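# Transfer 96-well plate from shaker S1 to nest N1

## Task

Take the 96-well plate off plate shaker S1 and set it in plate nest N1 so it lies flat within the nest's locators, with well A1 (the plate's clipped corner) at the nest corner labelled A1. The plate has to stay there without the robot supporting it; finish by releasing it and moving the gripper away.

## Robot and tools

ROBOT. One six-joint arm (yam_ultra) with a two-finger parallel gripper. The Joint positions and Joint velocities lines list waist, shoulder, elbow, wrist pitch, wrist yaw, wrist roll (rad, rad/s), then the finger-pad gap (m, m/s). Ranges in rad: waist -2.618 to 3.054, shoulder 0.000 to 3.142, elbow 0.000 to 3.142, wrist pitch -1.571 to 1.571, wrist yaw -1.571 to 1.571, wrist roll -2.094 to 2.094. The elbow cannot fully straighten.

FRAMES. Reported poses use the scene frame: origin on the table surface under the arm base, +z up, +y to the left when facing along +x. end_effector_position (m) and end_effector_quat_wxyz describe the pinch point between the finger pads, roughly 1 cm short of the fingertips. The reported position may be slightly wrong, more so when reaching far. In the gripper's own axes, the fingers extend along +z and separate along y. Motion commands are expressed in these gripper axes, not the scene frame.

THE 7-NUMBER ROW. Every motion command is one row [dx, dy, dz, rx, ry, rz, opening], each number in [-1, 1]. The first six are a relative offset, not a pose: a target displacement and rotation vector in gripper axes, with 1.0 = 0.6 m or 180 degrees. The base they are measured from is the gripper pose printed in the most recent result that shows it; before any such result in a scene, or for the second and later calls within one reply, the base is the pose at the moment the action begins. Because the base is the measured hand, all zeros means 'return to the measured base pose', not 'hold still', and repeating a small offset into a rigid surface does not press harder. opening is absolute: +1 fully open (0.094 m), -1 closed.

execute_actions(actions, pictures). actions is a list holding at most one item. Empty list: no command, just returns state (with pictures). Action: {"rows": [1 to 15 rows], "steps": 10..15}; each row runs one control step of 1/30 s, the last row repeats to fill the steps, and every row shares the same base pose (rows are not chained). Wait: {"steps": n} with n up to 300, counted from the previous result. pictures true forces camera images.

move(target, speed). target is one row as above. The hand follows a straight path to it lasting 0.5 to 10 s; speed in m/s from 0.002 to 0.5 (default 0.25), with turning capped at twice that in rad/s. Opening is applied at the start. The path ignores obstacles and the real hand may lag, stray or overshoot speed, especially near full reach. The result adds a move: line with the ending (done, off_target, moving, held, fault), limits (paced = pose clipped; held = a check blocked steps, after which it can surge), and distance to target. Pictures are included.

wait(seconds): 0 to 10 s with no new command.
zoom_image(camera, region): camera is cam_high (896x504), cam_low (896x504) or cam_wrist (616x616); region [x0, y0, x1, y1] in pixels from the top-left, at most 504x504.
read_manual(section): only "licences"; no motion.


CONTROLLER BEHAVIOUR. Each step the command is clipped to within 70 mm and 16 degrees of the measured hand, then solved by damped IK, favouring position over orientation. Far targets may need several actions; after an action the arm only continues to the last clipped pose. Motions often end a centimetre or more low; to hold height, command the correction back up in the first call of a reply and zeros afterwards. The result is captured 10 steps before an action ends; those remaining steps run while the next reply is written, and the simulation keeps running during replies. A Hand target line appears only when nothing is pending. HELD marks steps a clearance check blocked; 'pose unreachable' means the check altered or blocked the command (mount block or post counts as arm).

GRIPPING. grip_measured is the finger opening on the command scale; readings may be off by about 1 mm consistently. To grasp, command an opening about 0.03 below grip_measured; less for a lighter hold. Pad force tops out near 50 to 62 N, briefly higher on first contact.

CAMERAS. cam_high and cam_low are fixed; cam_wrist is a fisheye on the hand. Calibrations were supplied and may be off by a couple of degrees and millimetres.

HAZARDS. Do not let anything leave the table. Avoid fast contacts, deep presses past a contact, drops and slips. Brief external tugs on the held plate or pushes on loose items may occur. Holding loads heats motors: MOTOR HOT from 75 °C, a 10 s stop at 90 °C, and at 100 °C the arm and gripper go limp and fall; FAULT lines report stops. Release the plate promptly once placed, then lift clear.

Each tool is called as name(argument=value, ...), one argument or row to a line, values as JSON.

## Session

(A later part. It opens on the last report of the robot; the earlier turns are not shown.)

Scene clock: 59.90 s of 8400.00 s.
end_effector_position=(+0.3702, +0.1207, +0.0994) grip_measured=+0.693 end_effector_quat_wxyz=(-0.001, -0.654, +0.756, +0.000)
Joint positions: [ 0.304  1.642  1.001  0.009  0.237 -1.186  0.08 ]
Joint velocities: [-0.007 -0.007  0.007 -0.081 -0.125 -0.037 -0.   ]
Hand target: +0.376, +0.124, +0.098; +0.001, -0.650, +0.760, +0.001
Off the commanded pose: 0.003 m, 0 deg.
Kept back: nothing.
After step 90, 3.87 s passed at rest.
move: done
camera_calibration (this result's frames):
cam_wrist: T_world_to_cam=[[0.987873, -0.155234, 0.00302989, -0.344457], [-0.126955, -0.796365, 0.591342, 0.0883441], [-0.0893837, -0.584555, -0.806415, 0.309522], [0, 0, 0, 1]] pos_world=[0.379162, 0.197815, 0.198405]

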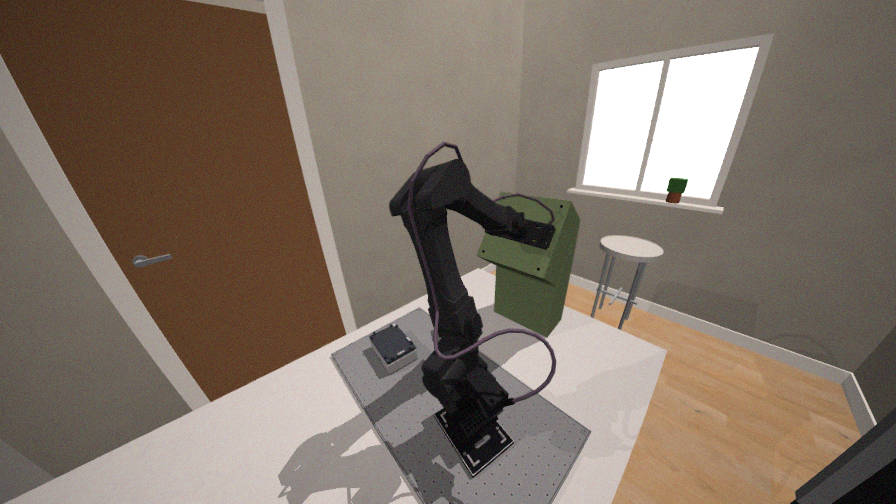

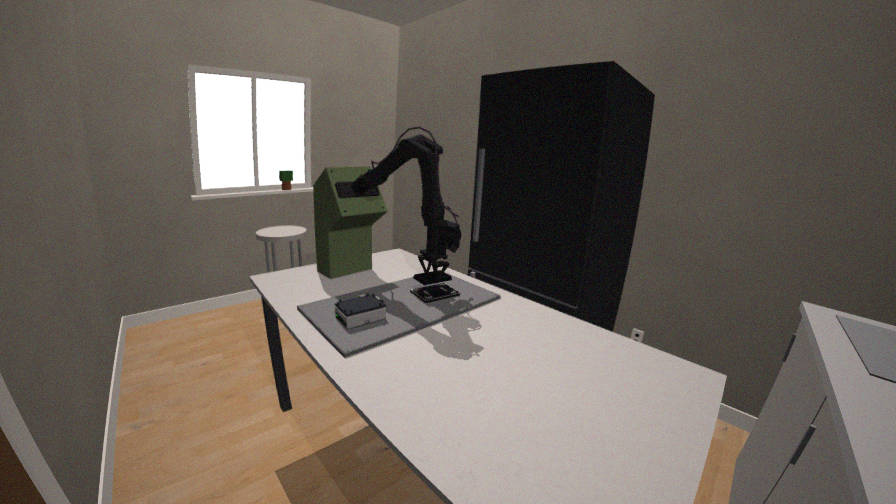

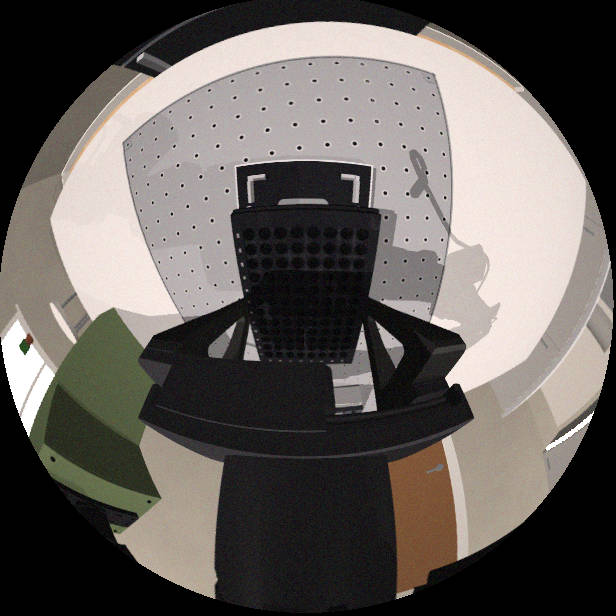

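execute_actions(
  actions=[],
)

Scene clock: 61.70 s of 8400.00 s.
end_effector_position=(+0.3700, +0.1203, +0.0994) grip_measured=+0.693 end_effector_quat_wxyz=(-0.002, -0.654, +0.757, -0.000)
Joint positions: [ 0.304  1.642  1.001  0.008  0.238 -1.185  0.08 ]
Joint velocities: [-0.017  0.007 -0.027 -0.007 -0.037 -0.007 -0.   ]
Hand target: +0.376, +0.124, +0.098; +0.001, -0.651, +0.759, +0.001
Off the commanded pose: 0.003 m, 0 deg.
Kept back: nothing.
Steps of this call (steps 1 to 54: nothing new was sent). Readings (end_effector_position):
1: (+0.3701, +0.1206, +0.0994)
2: (+0.3701, +0.1206, +0.0994)
4: (+0.3700, +0.1205, +0.0994)
8: (+0.3700, +0.1204, +0.0994)
54: the state above
camera_calibration (this result's frames):
cam_wrist: T_world_to_cam=[[0.987739, -0.156091, 0.00259479, -0.344109], [-0.127225, -0.795219, 0.592824, 0.0878685], [-0.0904712, -0.585886, -0.805328, 0.309766], [0, 0, 0, 1]] pos_world=[0.379094, 0.19765, 0.198265]

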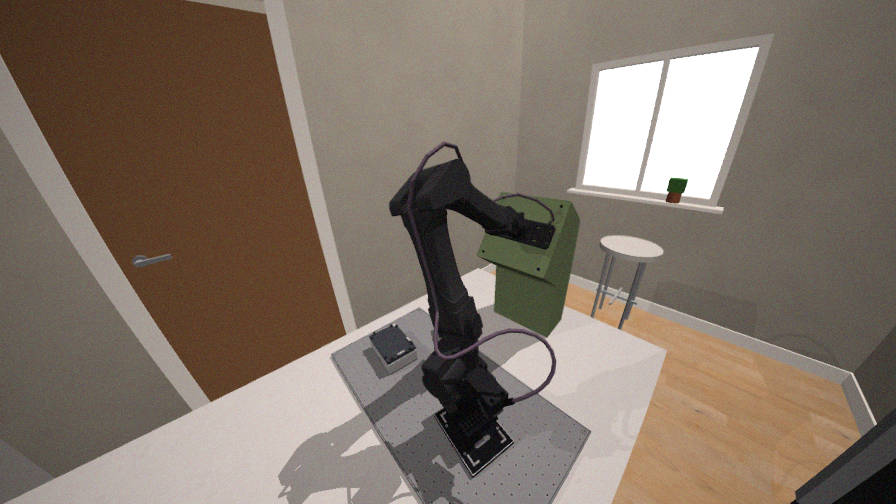

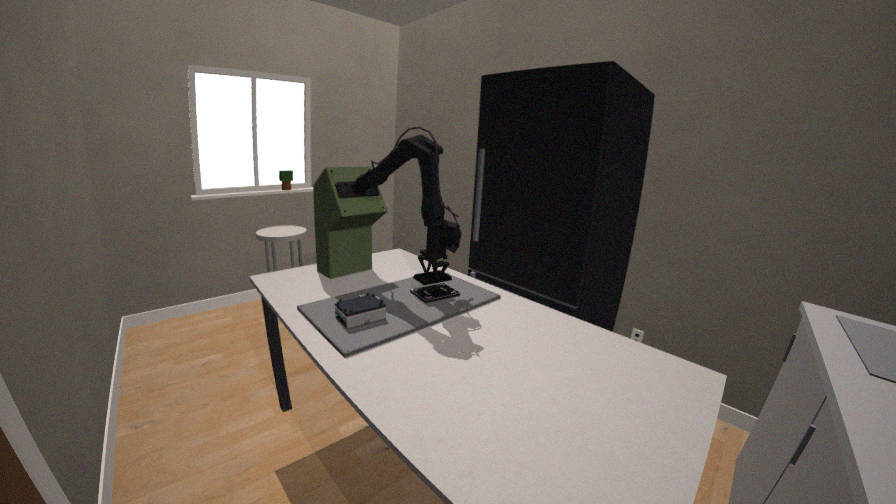

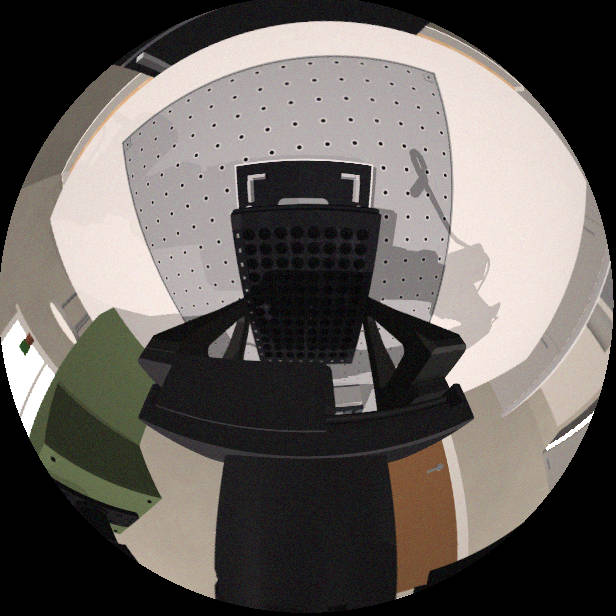

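zoom_image(
  camera="cam_wrist",
  region=[225, 150, 395, 260],
)

Region (225, 150, 395, 260) of cam_wrist's 616x616 image, scaled by 2.965, with more detail than that image has; it fills the top 326 rows of this view, and the rest is white.

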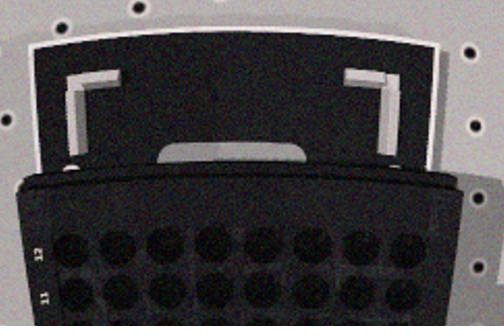

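move(
  target=[-0.0393, -0.0127, 0.0595, 0.0065, -0.0017, 0.0042, 0.66],
  speed=0.04,
)

Scene clock: 69.00 s of 8400.00 s.
end_effector_position=(+0.3723, +0.1322, +0.0649) grip_measured=+0.693 end_effector_quat_wxyz=(-0.007, -0.651, +0.759, -0.007)
Joint positions: [ 0.319  1.789  1.099  0.052  0.266 -1.169  0.08 ]
Joint velocities: [ 0.002 -0.007  0.007  0.11   0.007 -0.037  0.   ]
Hand target: +0.381, +0.142, +0.064; +0.007, -0.649, +0.761, -0.006
Off the commanded pose: 0.013 m, 2 deg.
Kept back: nothing.
After step 90, 2.90 s passed at rest.
move: off_target
camera_calibration (this result's frames):
cam_wrist: T_world_to_cam=[[0.986748, -0.162127, 0.00652503, -0.34349], [-0.132949, -0.784804, 0.605316, 0.118032], [-0.093017, -0.598162, -0.795959, 0.291076], [0, 0, 0, 1]] pos_world=[0.381705, 0.211054, 0.162479]

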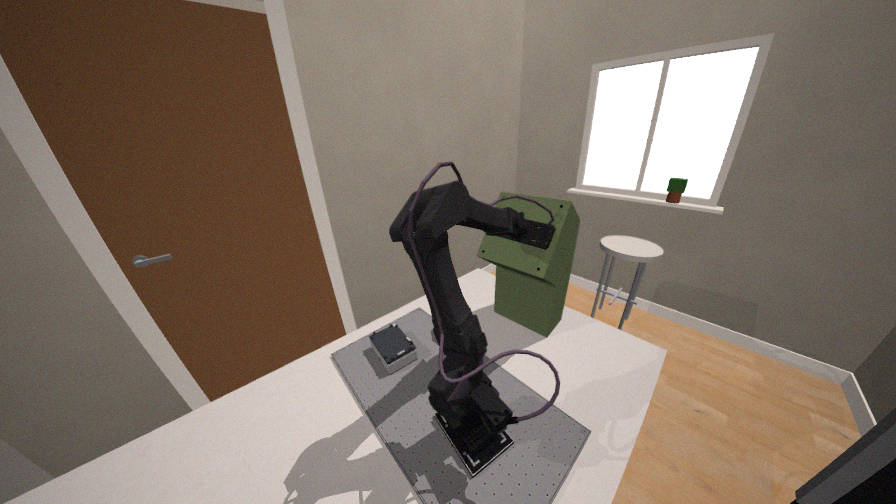

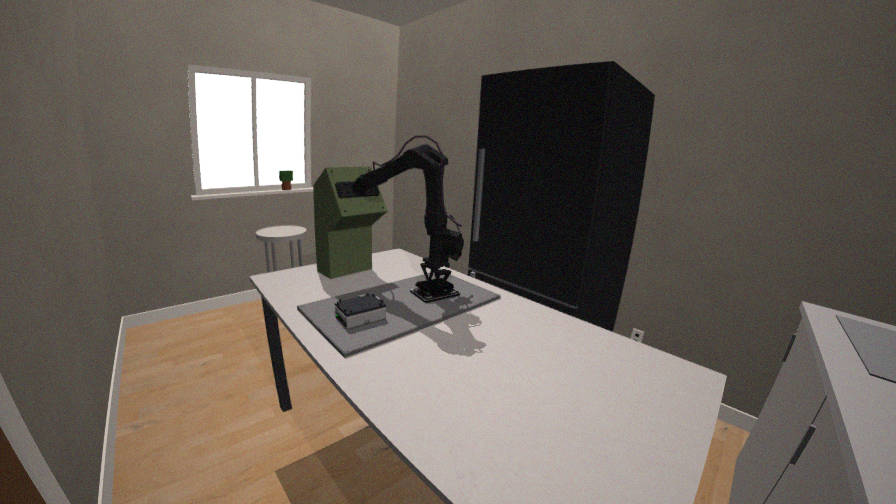

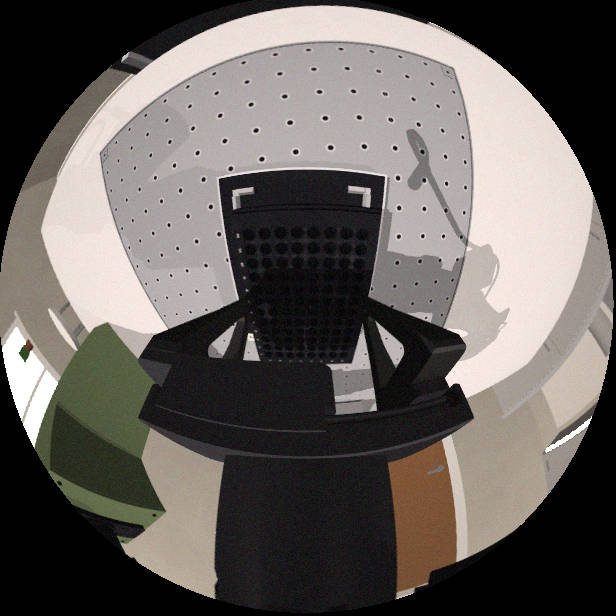

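zoom_image(
  camera="cam_wrist",
  region=[210, 155, 400, 265],
)

Region (210, 155, 400, 265) of cam_wrist's 616x616 image, scaled by 2.653, with more detail than that image has; it fills the top 292 rows of this view, and the rest is white.

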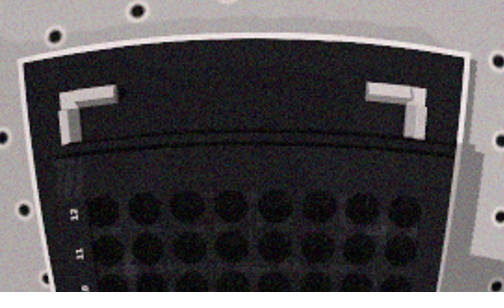

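zoom_image(
  camera="cam_wrist",
  region=[205, 165, 405, 365],
)

Region (205, 165, 405, 365) of cam_wrist's 616x616 image, scaled by 2.520, with more detail than that image has.

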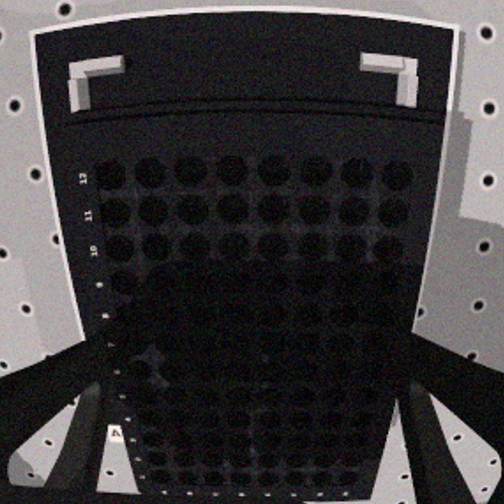

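move(
  target=[-0.0309, -0.0082, 0.0177, 0.0053, -0.0142, 0.0009, 0.66],
  speed=0.03,
)

Scene clock: 87.13 s of 8400.00 s.
end_effector_position=(+0.3737, +0.1358, +0.0555) grip_measured=+0.693 end_effector_quat_wxyz=(-0.000, -0.650, +0.760, -0.008)
Joint positions: [ 0.319  1.825  1.117  0.084  0.262 -1.168  0.08 ]
Joint velocities: [-0.012  0.002 -0.007 -0.022 -0.022  0.007 -0.001]
Hand target: +0.380, +0.149, +0.054; +0.016, -0.650, +0.760, +0.001
Off the commanded pose: 0.015 m, 2 deg.
Kept back: nothing.
After step 90, 13.93 s passed at rest.
move: off_target
camera_calibration (this result's frames):
cam_wrist: T_world_to_cam=[[0.986014, -0.165821, 0.0167003, -0.344057], [-0.14276, -0.788662, 0.598024, 0.131291], [-0.0859941, -0.592044, -0.801304, 0.282745], [0, 0, 0, 1]] pos_world=[0.382302, 0.21389, 0.153796]

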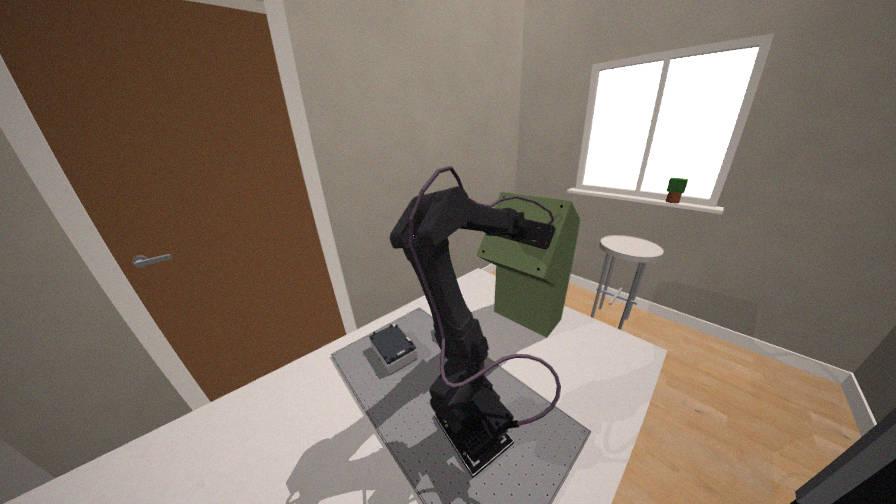

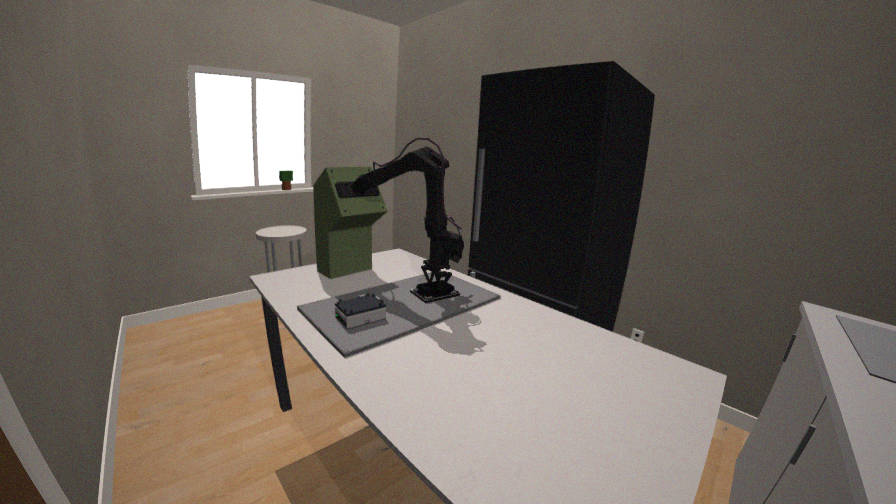

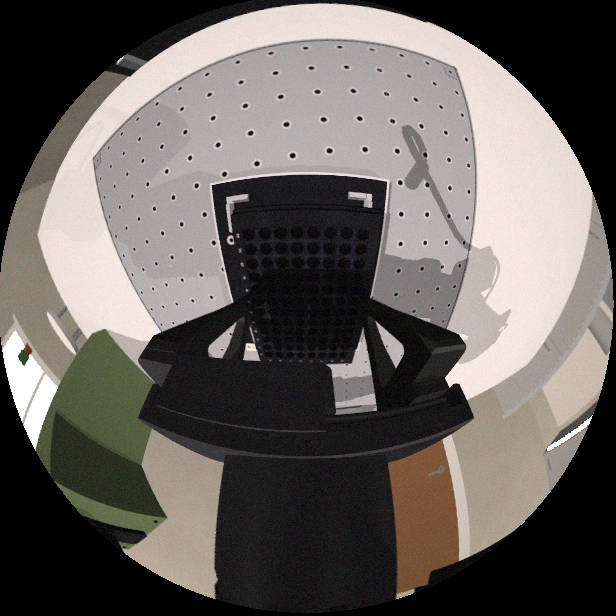

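zoom_image(
  camera="cam_wrist",
  region=[200, 160, 400, 270],
)

Region (200, 160, 400, 270) of cam_wrist's 616x616 image, scaled by 2.520, with more detail than that image has; it fills the top 277 rows of this view, and the rest is white.

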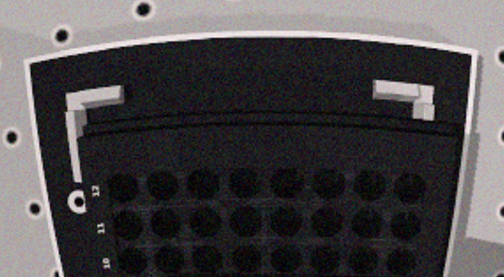

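move(
  target=[-0.0196, 0.0207, -0.0013, -0.0122, -0.0101, -0.0058, 0.66],
  speed=0.03,
)

Scene clock: 92.13 s of 8400.00 s.
end_effector_position=(+0.3705, +0.1409, +0.0562) grip_measured=+0.693 end_effector_quat_wxyz=(+0.000, -0.652, +0.758, +0.001)
Joint positions: [ 0.327  1.825  1.117  0.076  0.252 -1.168  0.08 ]
Joint velocities: [-0.007 -0.002 -0.002 -0.007 -0.081  0.007  0.   ]
Hand target: +0.363, +0.149, +0.056; -0.000, -0.657, +0.754, +0.017
Off the commanded pose: 0.011 m, 2 deg.
Kept back: nothing.
After step 90, 0.83 s passed at rest.
move: off_target
camera_calibration (this result's frames):
cam_wrist: T_world_to_cam=[[0.987215, -0.159349, 0.00390724, -0.340722], [-0.131097, -0.797754, 0.588559, 0.131905], [-0.0906695, -0.581547, -0.808445, 0.28671], [0, 0, 0, 1]] pos_world=[0.379654, 0.217669, 0.155487]

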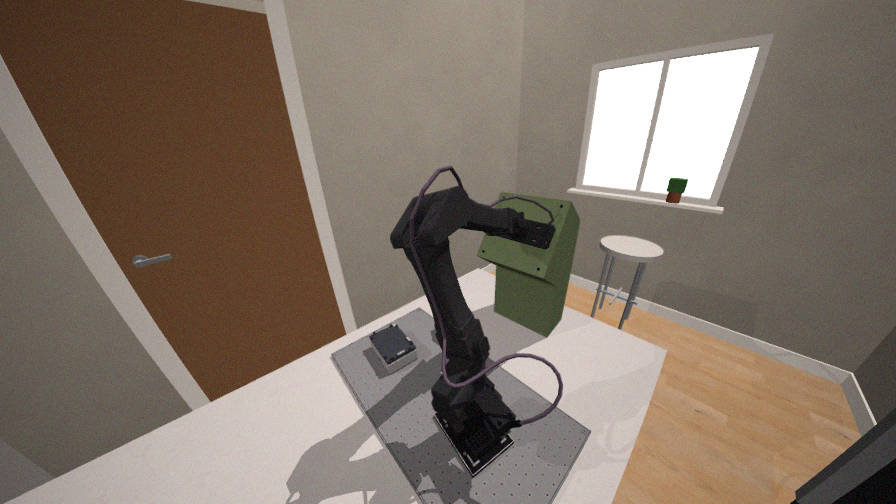

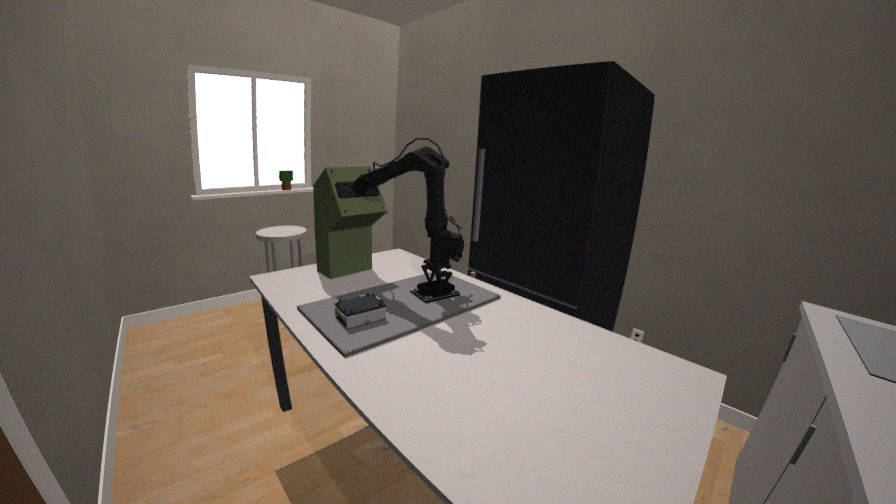

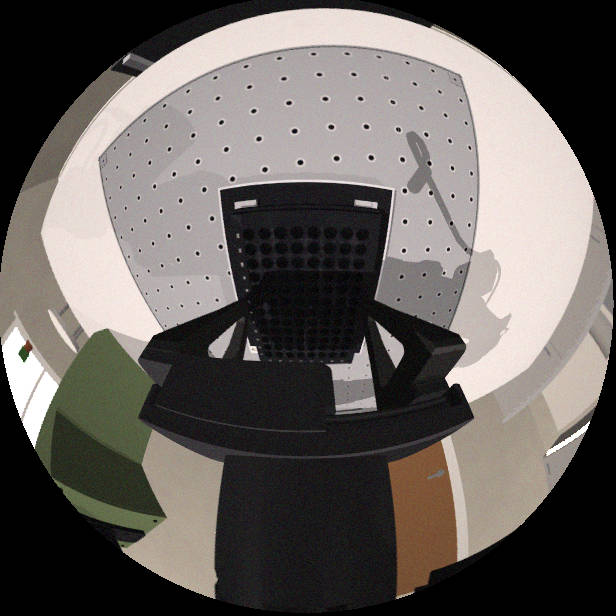

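zoom_image(
  camera="cam_wrist",
  region=[205, 170, 405, 270],
)

zoom_image(
  camera="cam_wrist",
  region=[210, 185, 310, 245],
)

zoom_image(
  camera="cam_wrist",
  region=[300, 185, 400, 245],
)

Region (205, 170, 405, 270) of cam_wrist's 616x616 image, scaled by 2.520, with more detail than that image has.

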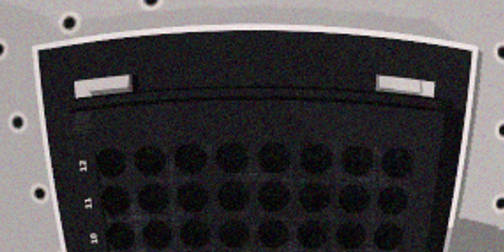

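Region (210, 185, 310, 245) of cam_wrist's 616x616 image, scaled by 5.040, with more detail than that image has; it fills the top 302 rows of this view, and the rest is white.

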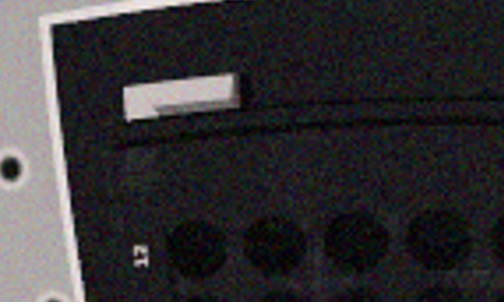

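Region (300, 185, 400, 245) of cam_wrist's 616x616 image, scaled by 5.040, with more detail than that image has; it fills the top 302 rows of this view, and the rest is white.

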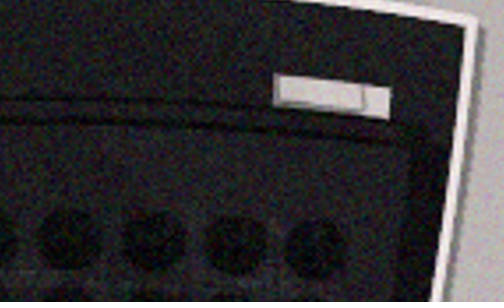

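move(
  target=[-0.0005, 0.0033, 0.0027, -0.0034, -0.0042, 0.0008, 0.66],
  speed=0.02,
)

Scene clock: 99.10 s of 8400.00 s.
end_effector_position=(+0.3703, +0.1413, +0.0562) grip_measured=+0.693 end_effector_quat_wxyz=(+0.001, -0.652, +0.758, +0.002)
Joint positions: [ 0.327  1.825  1.117  0.076  0.25  -1.168  0.08 ]
Joint velocities: [-0.007 -0.012 -0.002  0.022  0.022 -0.007 -0.001]
Hand target: +0.369, +0.142, +0.055; +0.002, -0.651, +0.759, +0.009
Off the commanded pose: 0.002 m, 1 deg.
Kept back: nothing.
After step 90, 3.27 s passed at rest.
move: done
camera_calibration (this result's frames):
cam_wrist: T_world_to_cam=[[0.987233, -0.159263, 0.00249682, -0.340385], [-0.130418, -0.799231, 0.586703, 0.132287], [-0.0914446, -0.579538, -0.809798, 0.287027], [0, 0, 0, 1]] pos_world=[0.379539, 0.21786, 0.15567]

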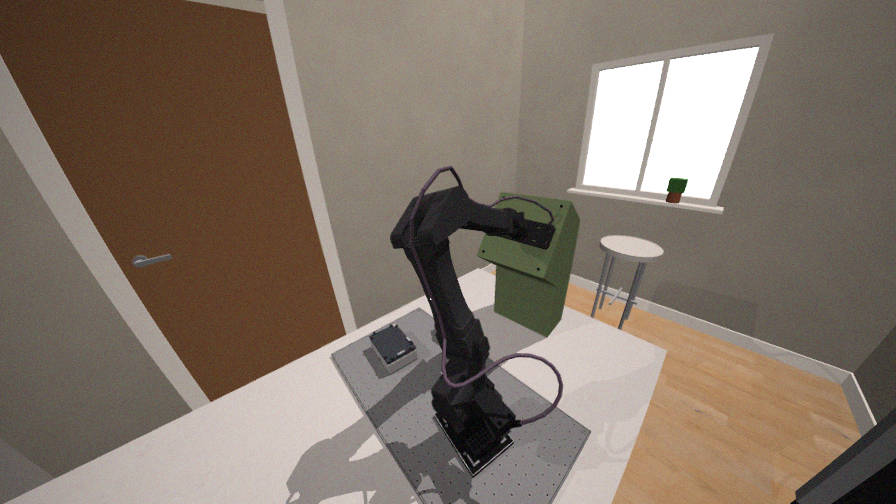

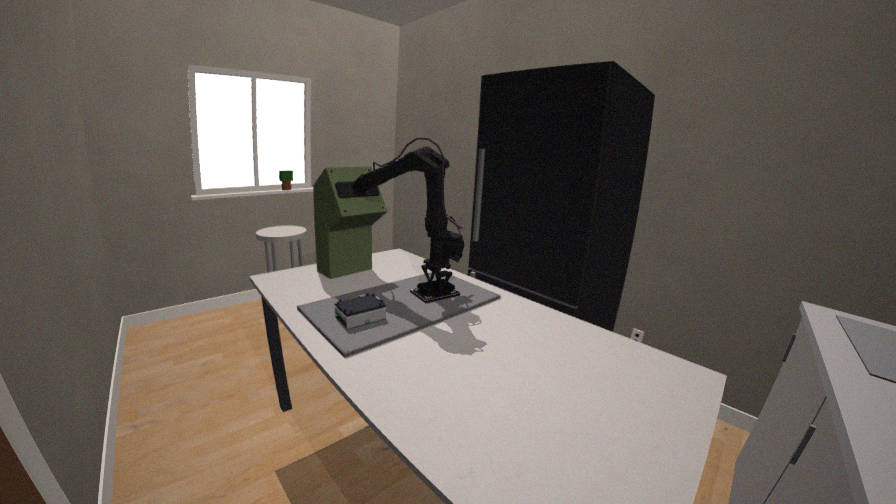

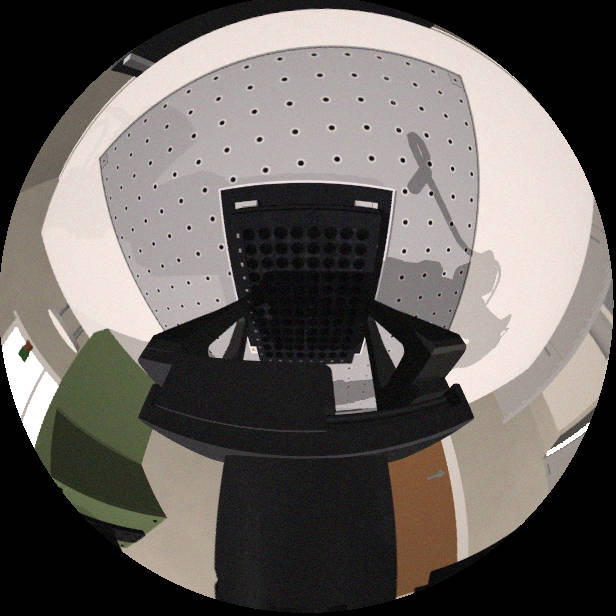

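move(
  target=[0.0162, -0.0031, 0.0048, 0.0, 0.0056, 0.0033, 0.66],
  speed=0.02,
)

Scene clock: 101.40 s of 8400.00 s.
end_effector_position=(+0.3721, +0.1327, +0.0548) grip_measured=+0.693 end_effector_quat_wxyz=(-0.004, -0.649, +0.761, -0.005)
Joint positions: [ 0.311  1.825  1.117  0.076  0.254 -1.168  0.08 ]
Joint velocities: [-0.002 -0.002  0.002 -0.022 -0.037  0.066 -0.   ]
Hand target: +0.371, +0.132, +0.053; -0.006, -0.649, +0.761, -0.003
Off the commanded pose: 0.002 m, 0 deg.
Kept back: nothing.
move: done
camera_calibration (this result's frames):
cam_wrist: T_world_to_cam=[[0.985724, -0.168216, 0.00724191, -0.341995], [-0.138849, -0.787806, 0.600068, 0.127384], [-0.0952357, -0.592507, -0.799916, 0.283621], [0, 0, 0, 1]] pos_world=[0.38181, 0.210873, 0.152911]

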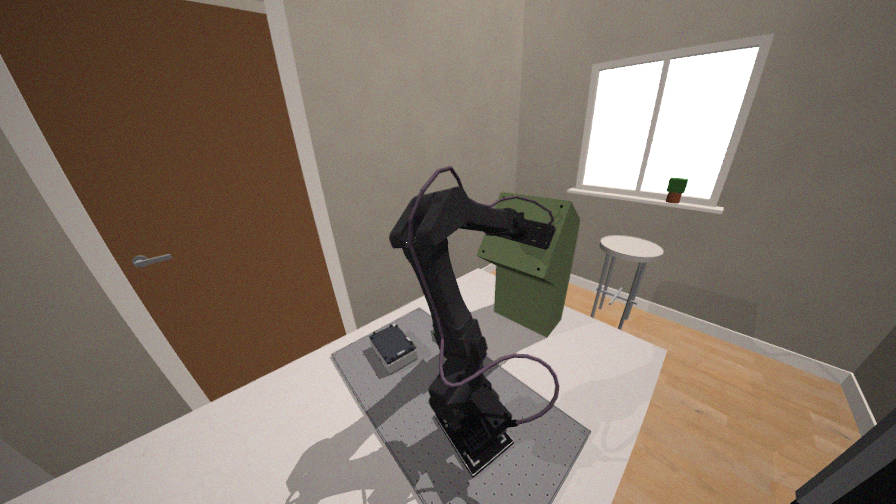

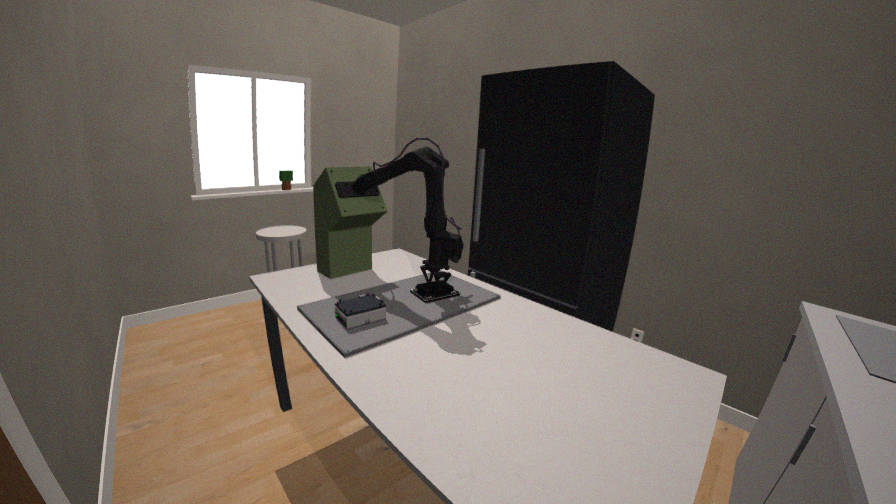

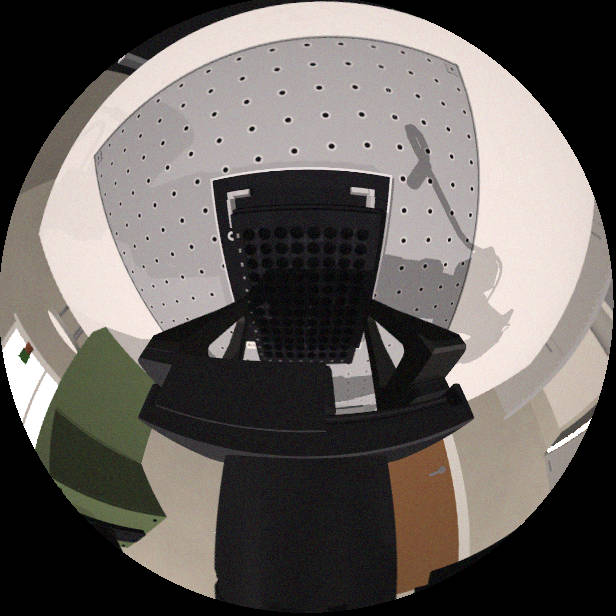

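move(
  target=[-0.0229, 0.0118, -0.0016, -0.0057, -0.0127, -0.0041, 0.66],
  speed=0.03,
)

Scene clock: 104.47 s of 8400.00 s.
end_effector_position=(+0.3709, +0.1383, +0.0555) grip_measured=+0.693 end_effector_quat_wxyz=(+0.000, -0.651, +0.759, +0.002)
Joint positions: [ 0.319  1.825  1.117  0.076  0.245 -1.168  0.08 ]
Joint velocities: [ 0.007 -0.007  0.002  0.007 -0.007  0.007 -0.001]
Hand target: +0.367, +0.147, +0.056; +0.005, -0.654, +0.757, +0.015
Off the commanded pose: 0.010 m, 2 deg.
Kept back: nothing.
move: done
camera_calibration (this result's frames):
cam_wrist: T_world_to_cam=[[0.986494, -0.163788, 0.00202109, -0.340519], [-0.13363, -0.797597, 0.588202, 0.131222], [-0.0947282, -0.580527, -0.808712, 0.285992], [0, 0, 0, 1]] pos_world=[0.380546, 0.214916, 0.154788]

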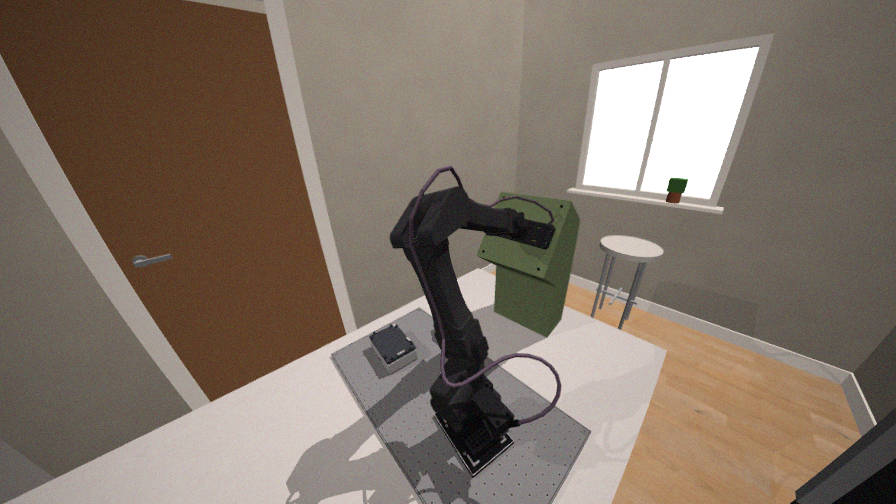

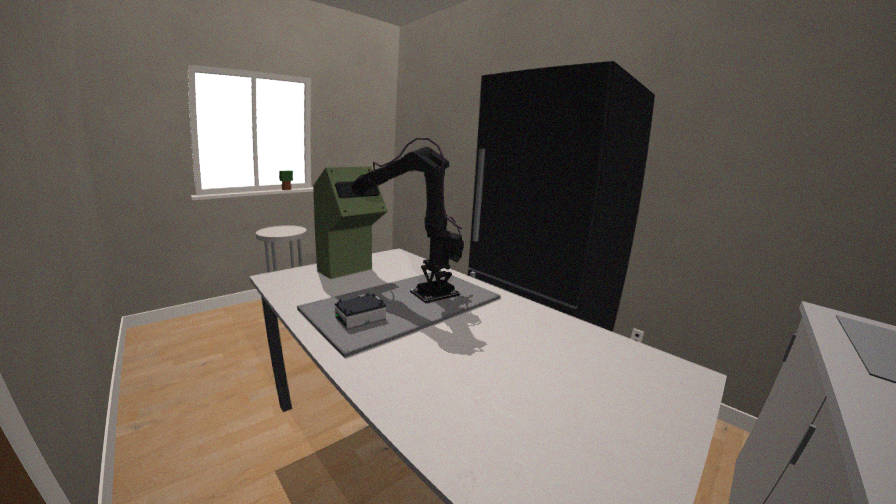

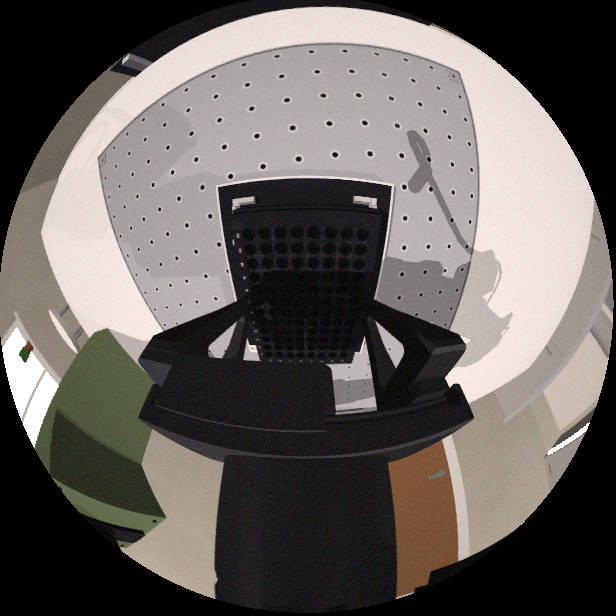

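Exactly as predicted. Check alignment.

zoom_image(
  camera="cam_wrist",
  region=[210, 180, 400, 250],
)

Region (210, 180, 400, 250) of cam_wrist's 616x616 image, scaled by 2.653, with more detail than that image has; it fills the top 186 rows of this view, and the rest is white.

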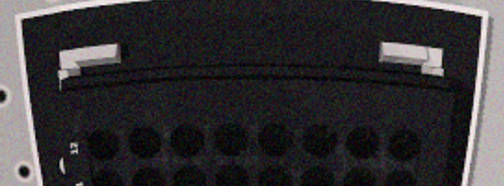

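execute_actions(
  actions=[
    {"rows": [[-0.0067,-0.0055,0.0019,0.0021,-0.0033,0.0003,0.66],[-0.0135,-0.0111,0.0037,0.0042,-0.0066,0.0006,0.66],[-0.0136,-0.0111,0.0043,0.0042,-0.0066,0.0006,0.66],[-0.0138,-0.0111,0.0049,0.0042,-0.0066,0.0006,0.66],[-0.0139,-0.0111,0.0055,0.0042,-0.0066,0.0006,0.66],[-0.0141,-0.0111,0.0061,0.0042,-0.0066,0.0006,0.66],[-0.0142,-0.0111,0.0066,0.0042,-0.0066,0.0006,0.66],[-0.0144,-0.0111,0.0072,0.0042,-0.0066,0.0006,0.66],[-0.0145,-0.0111,0.0078,0.0042,-0.0066,0.0006,0.66],[-0.0147,-0.0111,0.0084,0.0042,-0.0066,0.0006,0.66],[-0.0148,-0.0111,0.0090,0.0042,-0.0066,0.0006,0.66],[-0.0150,-0.0111,0.0096,0.0042,-0.0066,0.0006,0.66]], "steps": 15},
  ],
)

execute_actions(
  actions=[
    {"steps": 25},
  ],
  pictures=true,
)

Scene clock: 108.97 s of 8400.00 s.
end_effector_position=(+0.3711, +0.1384, +0.0555) grip_measured=+0.693 end_effector_quat_wxyz=(+0.001, -0.651, +0.759, +0.002)
Joint positions: [ 0.319  1.825  1.117  0.077  0.244 -1.168  0.08 ]
Joint velocities: [-0.017  0.002  0.007 -0.051  0.022  0.051 -0.001]
Steps of this call (steps 1 to 90: nothing new was sent; then 1.33 s passed at rest; steps 91 to 95: the first 5 steps of this action). Readings (end_effector_position):
91: (+0.3709, +0.1383, +0.0555)
92: (+0.3709, +0.1383, +0.0555)
94: (+0.3710, +0.1384, +0.0555)
95: the state above

Scene clock: 109.80 s of 8400.00 s.
end_effector_position=(+0.3668, +0.1383, +0.0516) grip_measured=+0.693 end_effector_quat_wxyz=(-0.003, -0.651, +0.759, +0.004)
Joint positions: [ 0.319  1.839  1.117  0.082  0.244 -1.168  0.08 ]
Joint velocities: [ 0.012 -0.007  0.012 -0.007 -0.051 -0.022  0.   ]
Hand target: +0.379, +0.146, +0.050; +0.012, -0.650, +0.760, +0.003
Off the commanded pose: 0.014 m, 2 deg.
Kept back: nothing.
Steps of this call (steps 1 to 10: the last 10 steps of your previous action; steps 11 to 25: nothing new was sent). Readings (end_effector_position):
1: (+0.3712, +0.1384, +0.0555)
2: (+0.3713, +0.1384, +0.0555)
4: (+0.3712, +0.1385, +0.0551)
8: (+0.3683, +0.1384, +0.0528)
25: the state above
camera_calibration (this result's frames):
cam_wrist: T_world_to_cam=[[0.986774, -0.162035, -0.00457033, -0.33649], [-0.128144, -0.797031, 0.590187, 0.130819], [-0.0992735, -0.581796, -0.807253, 0.284258], [0, 0, 0, 1]] pos_world=[0.377022, 0.215124, 0.150722]

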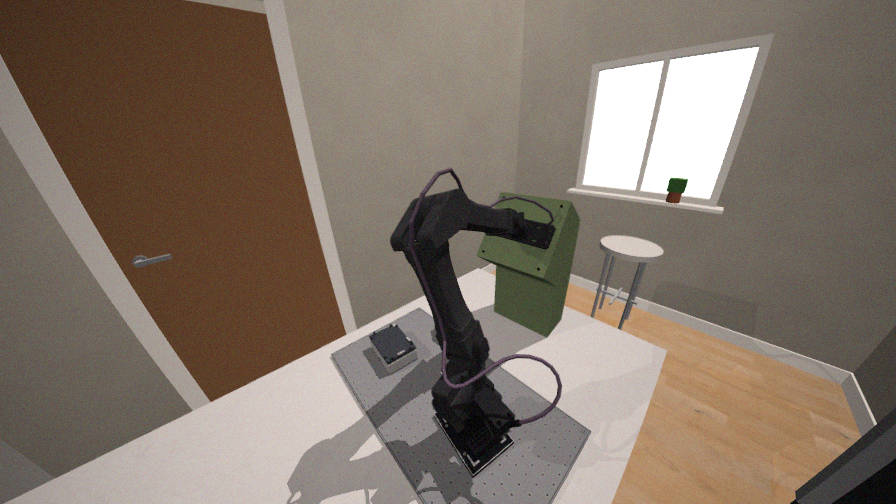

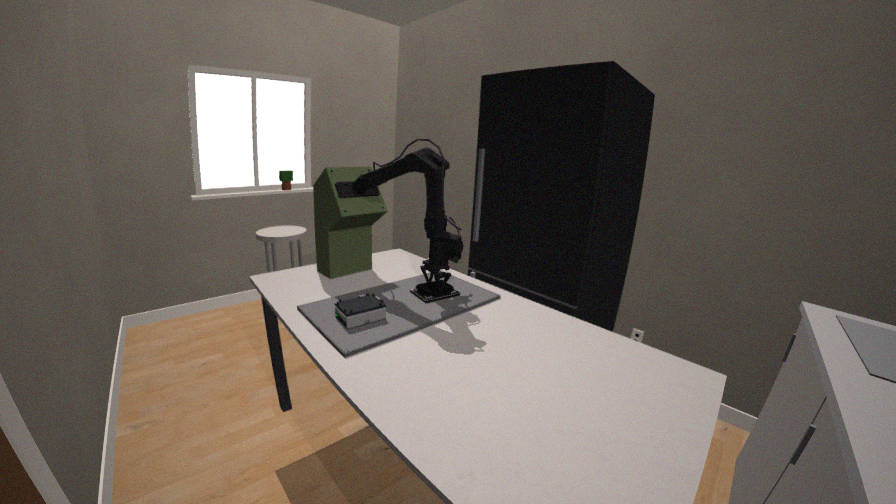

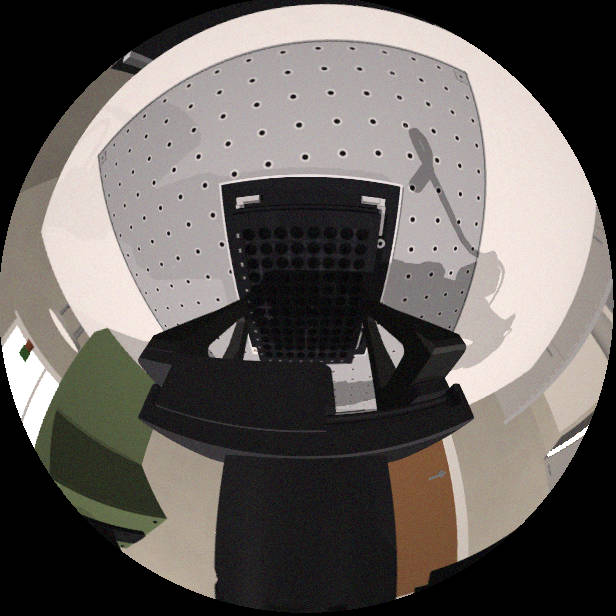

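zoom_image(
  camera="cam_wrist",
  region=[210, 175, 410, 265],
)

Region (210, 175, 410, 265) of cam_wrist's 616x616 image, scaled by 2.520, with more detail than that image has; it fills the top 227 rows of this view, and the rest is white.

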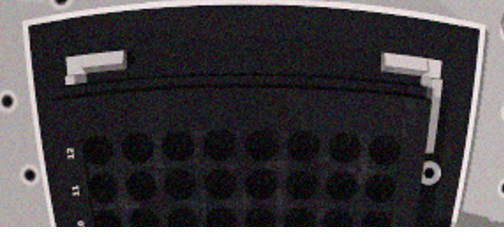

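execute_actions(
  actions=[
    {"rows": [[-0.0185,-0.0249,0.0010,0.0088,-0.0085,0.0017,0.66],[-0.0185,-0.0249,0.0010,0.0088,-0.0085,0.0017,0.66],[-0.0161,-0.0188,0.0015,0.0065,-0.0076,0.0011,0.66]], "steps": 10},
  ],
)

execute_actions(
  actions=[
    {"steps": 20},
  ],
)

Scene clock: 114.93 s of 8400.00 s.
end_effector_position=(+0.3668, +0.1383, +0.0516) grip_measured=+0.693 end_effector_quat_wxyz=(-0.003, -0.651, +0.759, +0.004)
Joint positions: [ 0.319  1.839  1.117  0.082  0.244 -1.168  0.08 ]
Joint velocities: [-0.012 -0.007 -0.007  0.066  0.037  0.037  0.001]
Kept back: the last 10 steps of this action.
Steps of this call (steps 1 to 90: nothing new was sent; then 2.13 s passed at rest). Readings (end_effector_position):
1: (+0.3668, +0.1383, +0.0516)
2: (+0.3668, +0.1383, +0.0516)
4: (+0.3668, +0.1383, +0.0516)
8: (+0.3668, +0.1383, +0.0516)
90: the state above

Scene clock: 115.60 s of 8400.00 s.
end_effector_position=(+0.3719, +0.1395, +0.0520) grip_measured=+0.693 end_effector_quat_wxyz=(+0.002, -0.650, +0.760, +0.001)
Joint positions: [ 0.319  1.839  1.126  0.085  0.244 -1.168  0.08 ]
Joint velocities: [ 0.012  0.007 -0.007 -0.007 -0.051 -0.066 -0.   ]
Hand target: +0.379, +0.146, +0.051; +0.013, -0.650, +0.760, +0.004
Off the commanded pose: 0.010 m, 1 deg.
Kept back: nothing.
Steps of this call (steps 1 to 10: the last 10 steps of your previous action; steps 11 to 20: nothing new was sent). Readings (end_effector_position):
1: (+0.3674, +0.1384, +0.0517)
2: (+0.3685, +0.1387, +0.0517)
4: (+0.3709, +0.1393, +0.0519)
8: (+0.3719, +0.1395, +0.0520)
20: the state above


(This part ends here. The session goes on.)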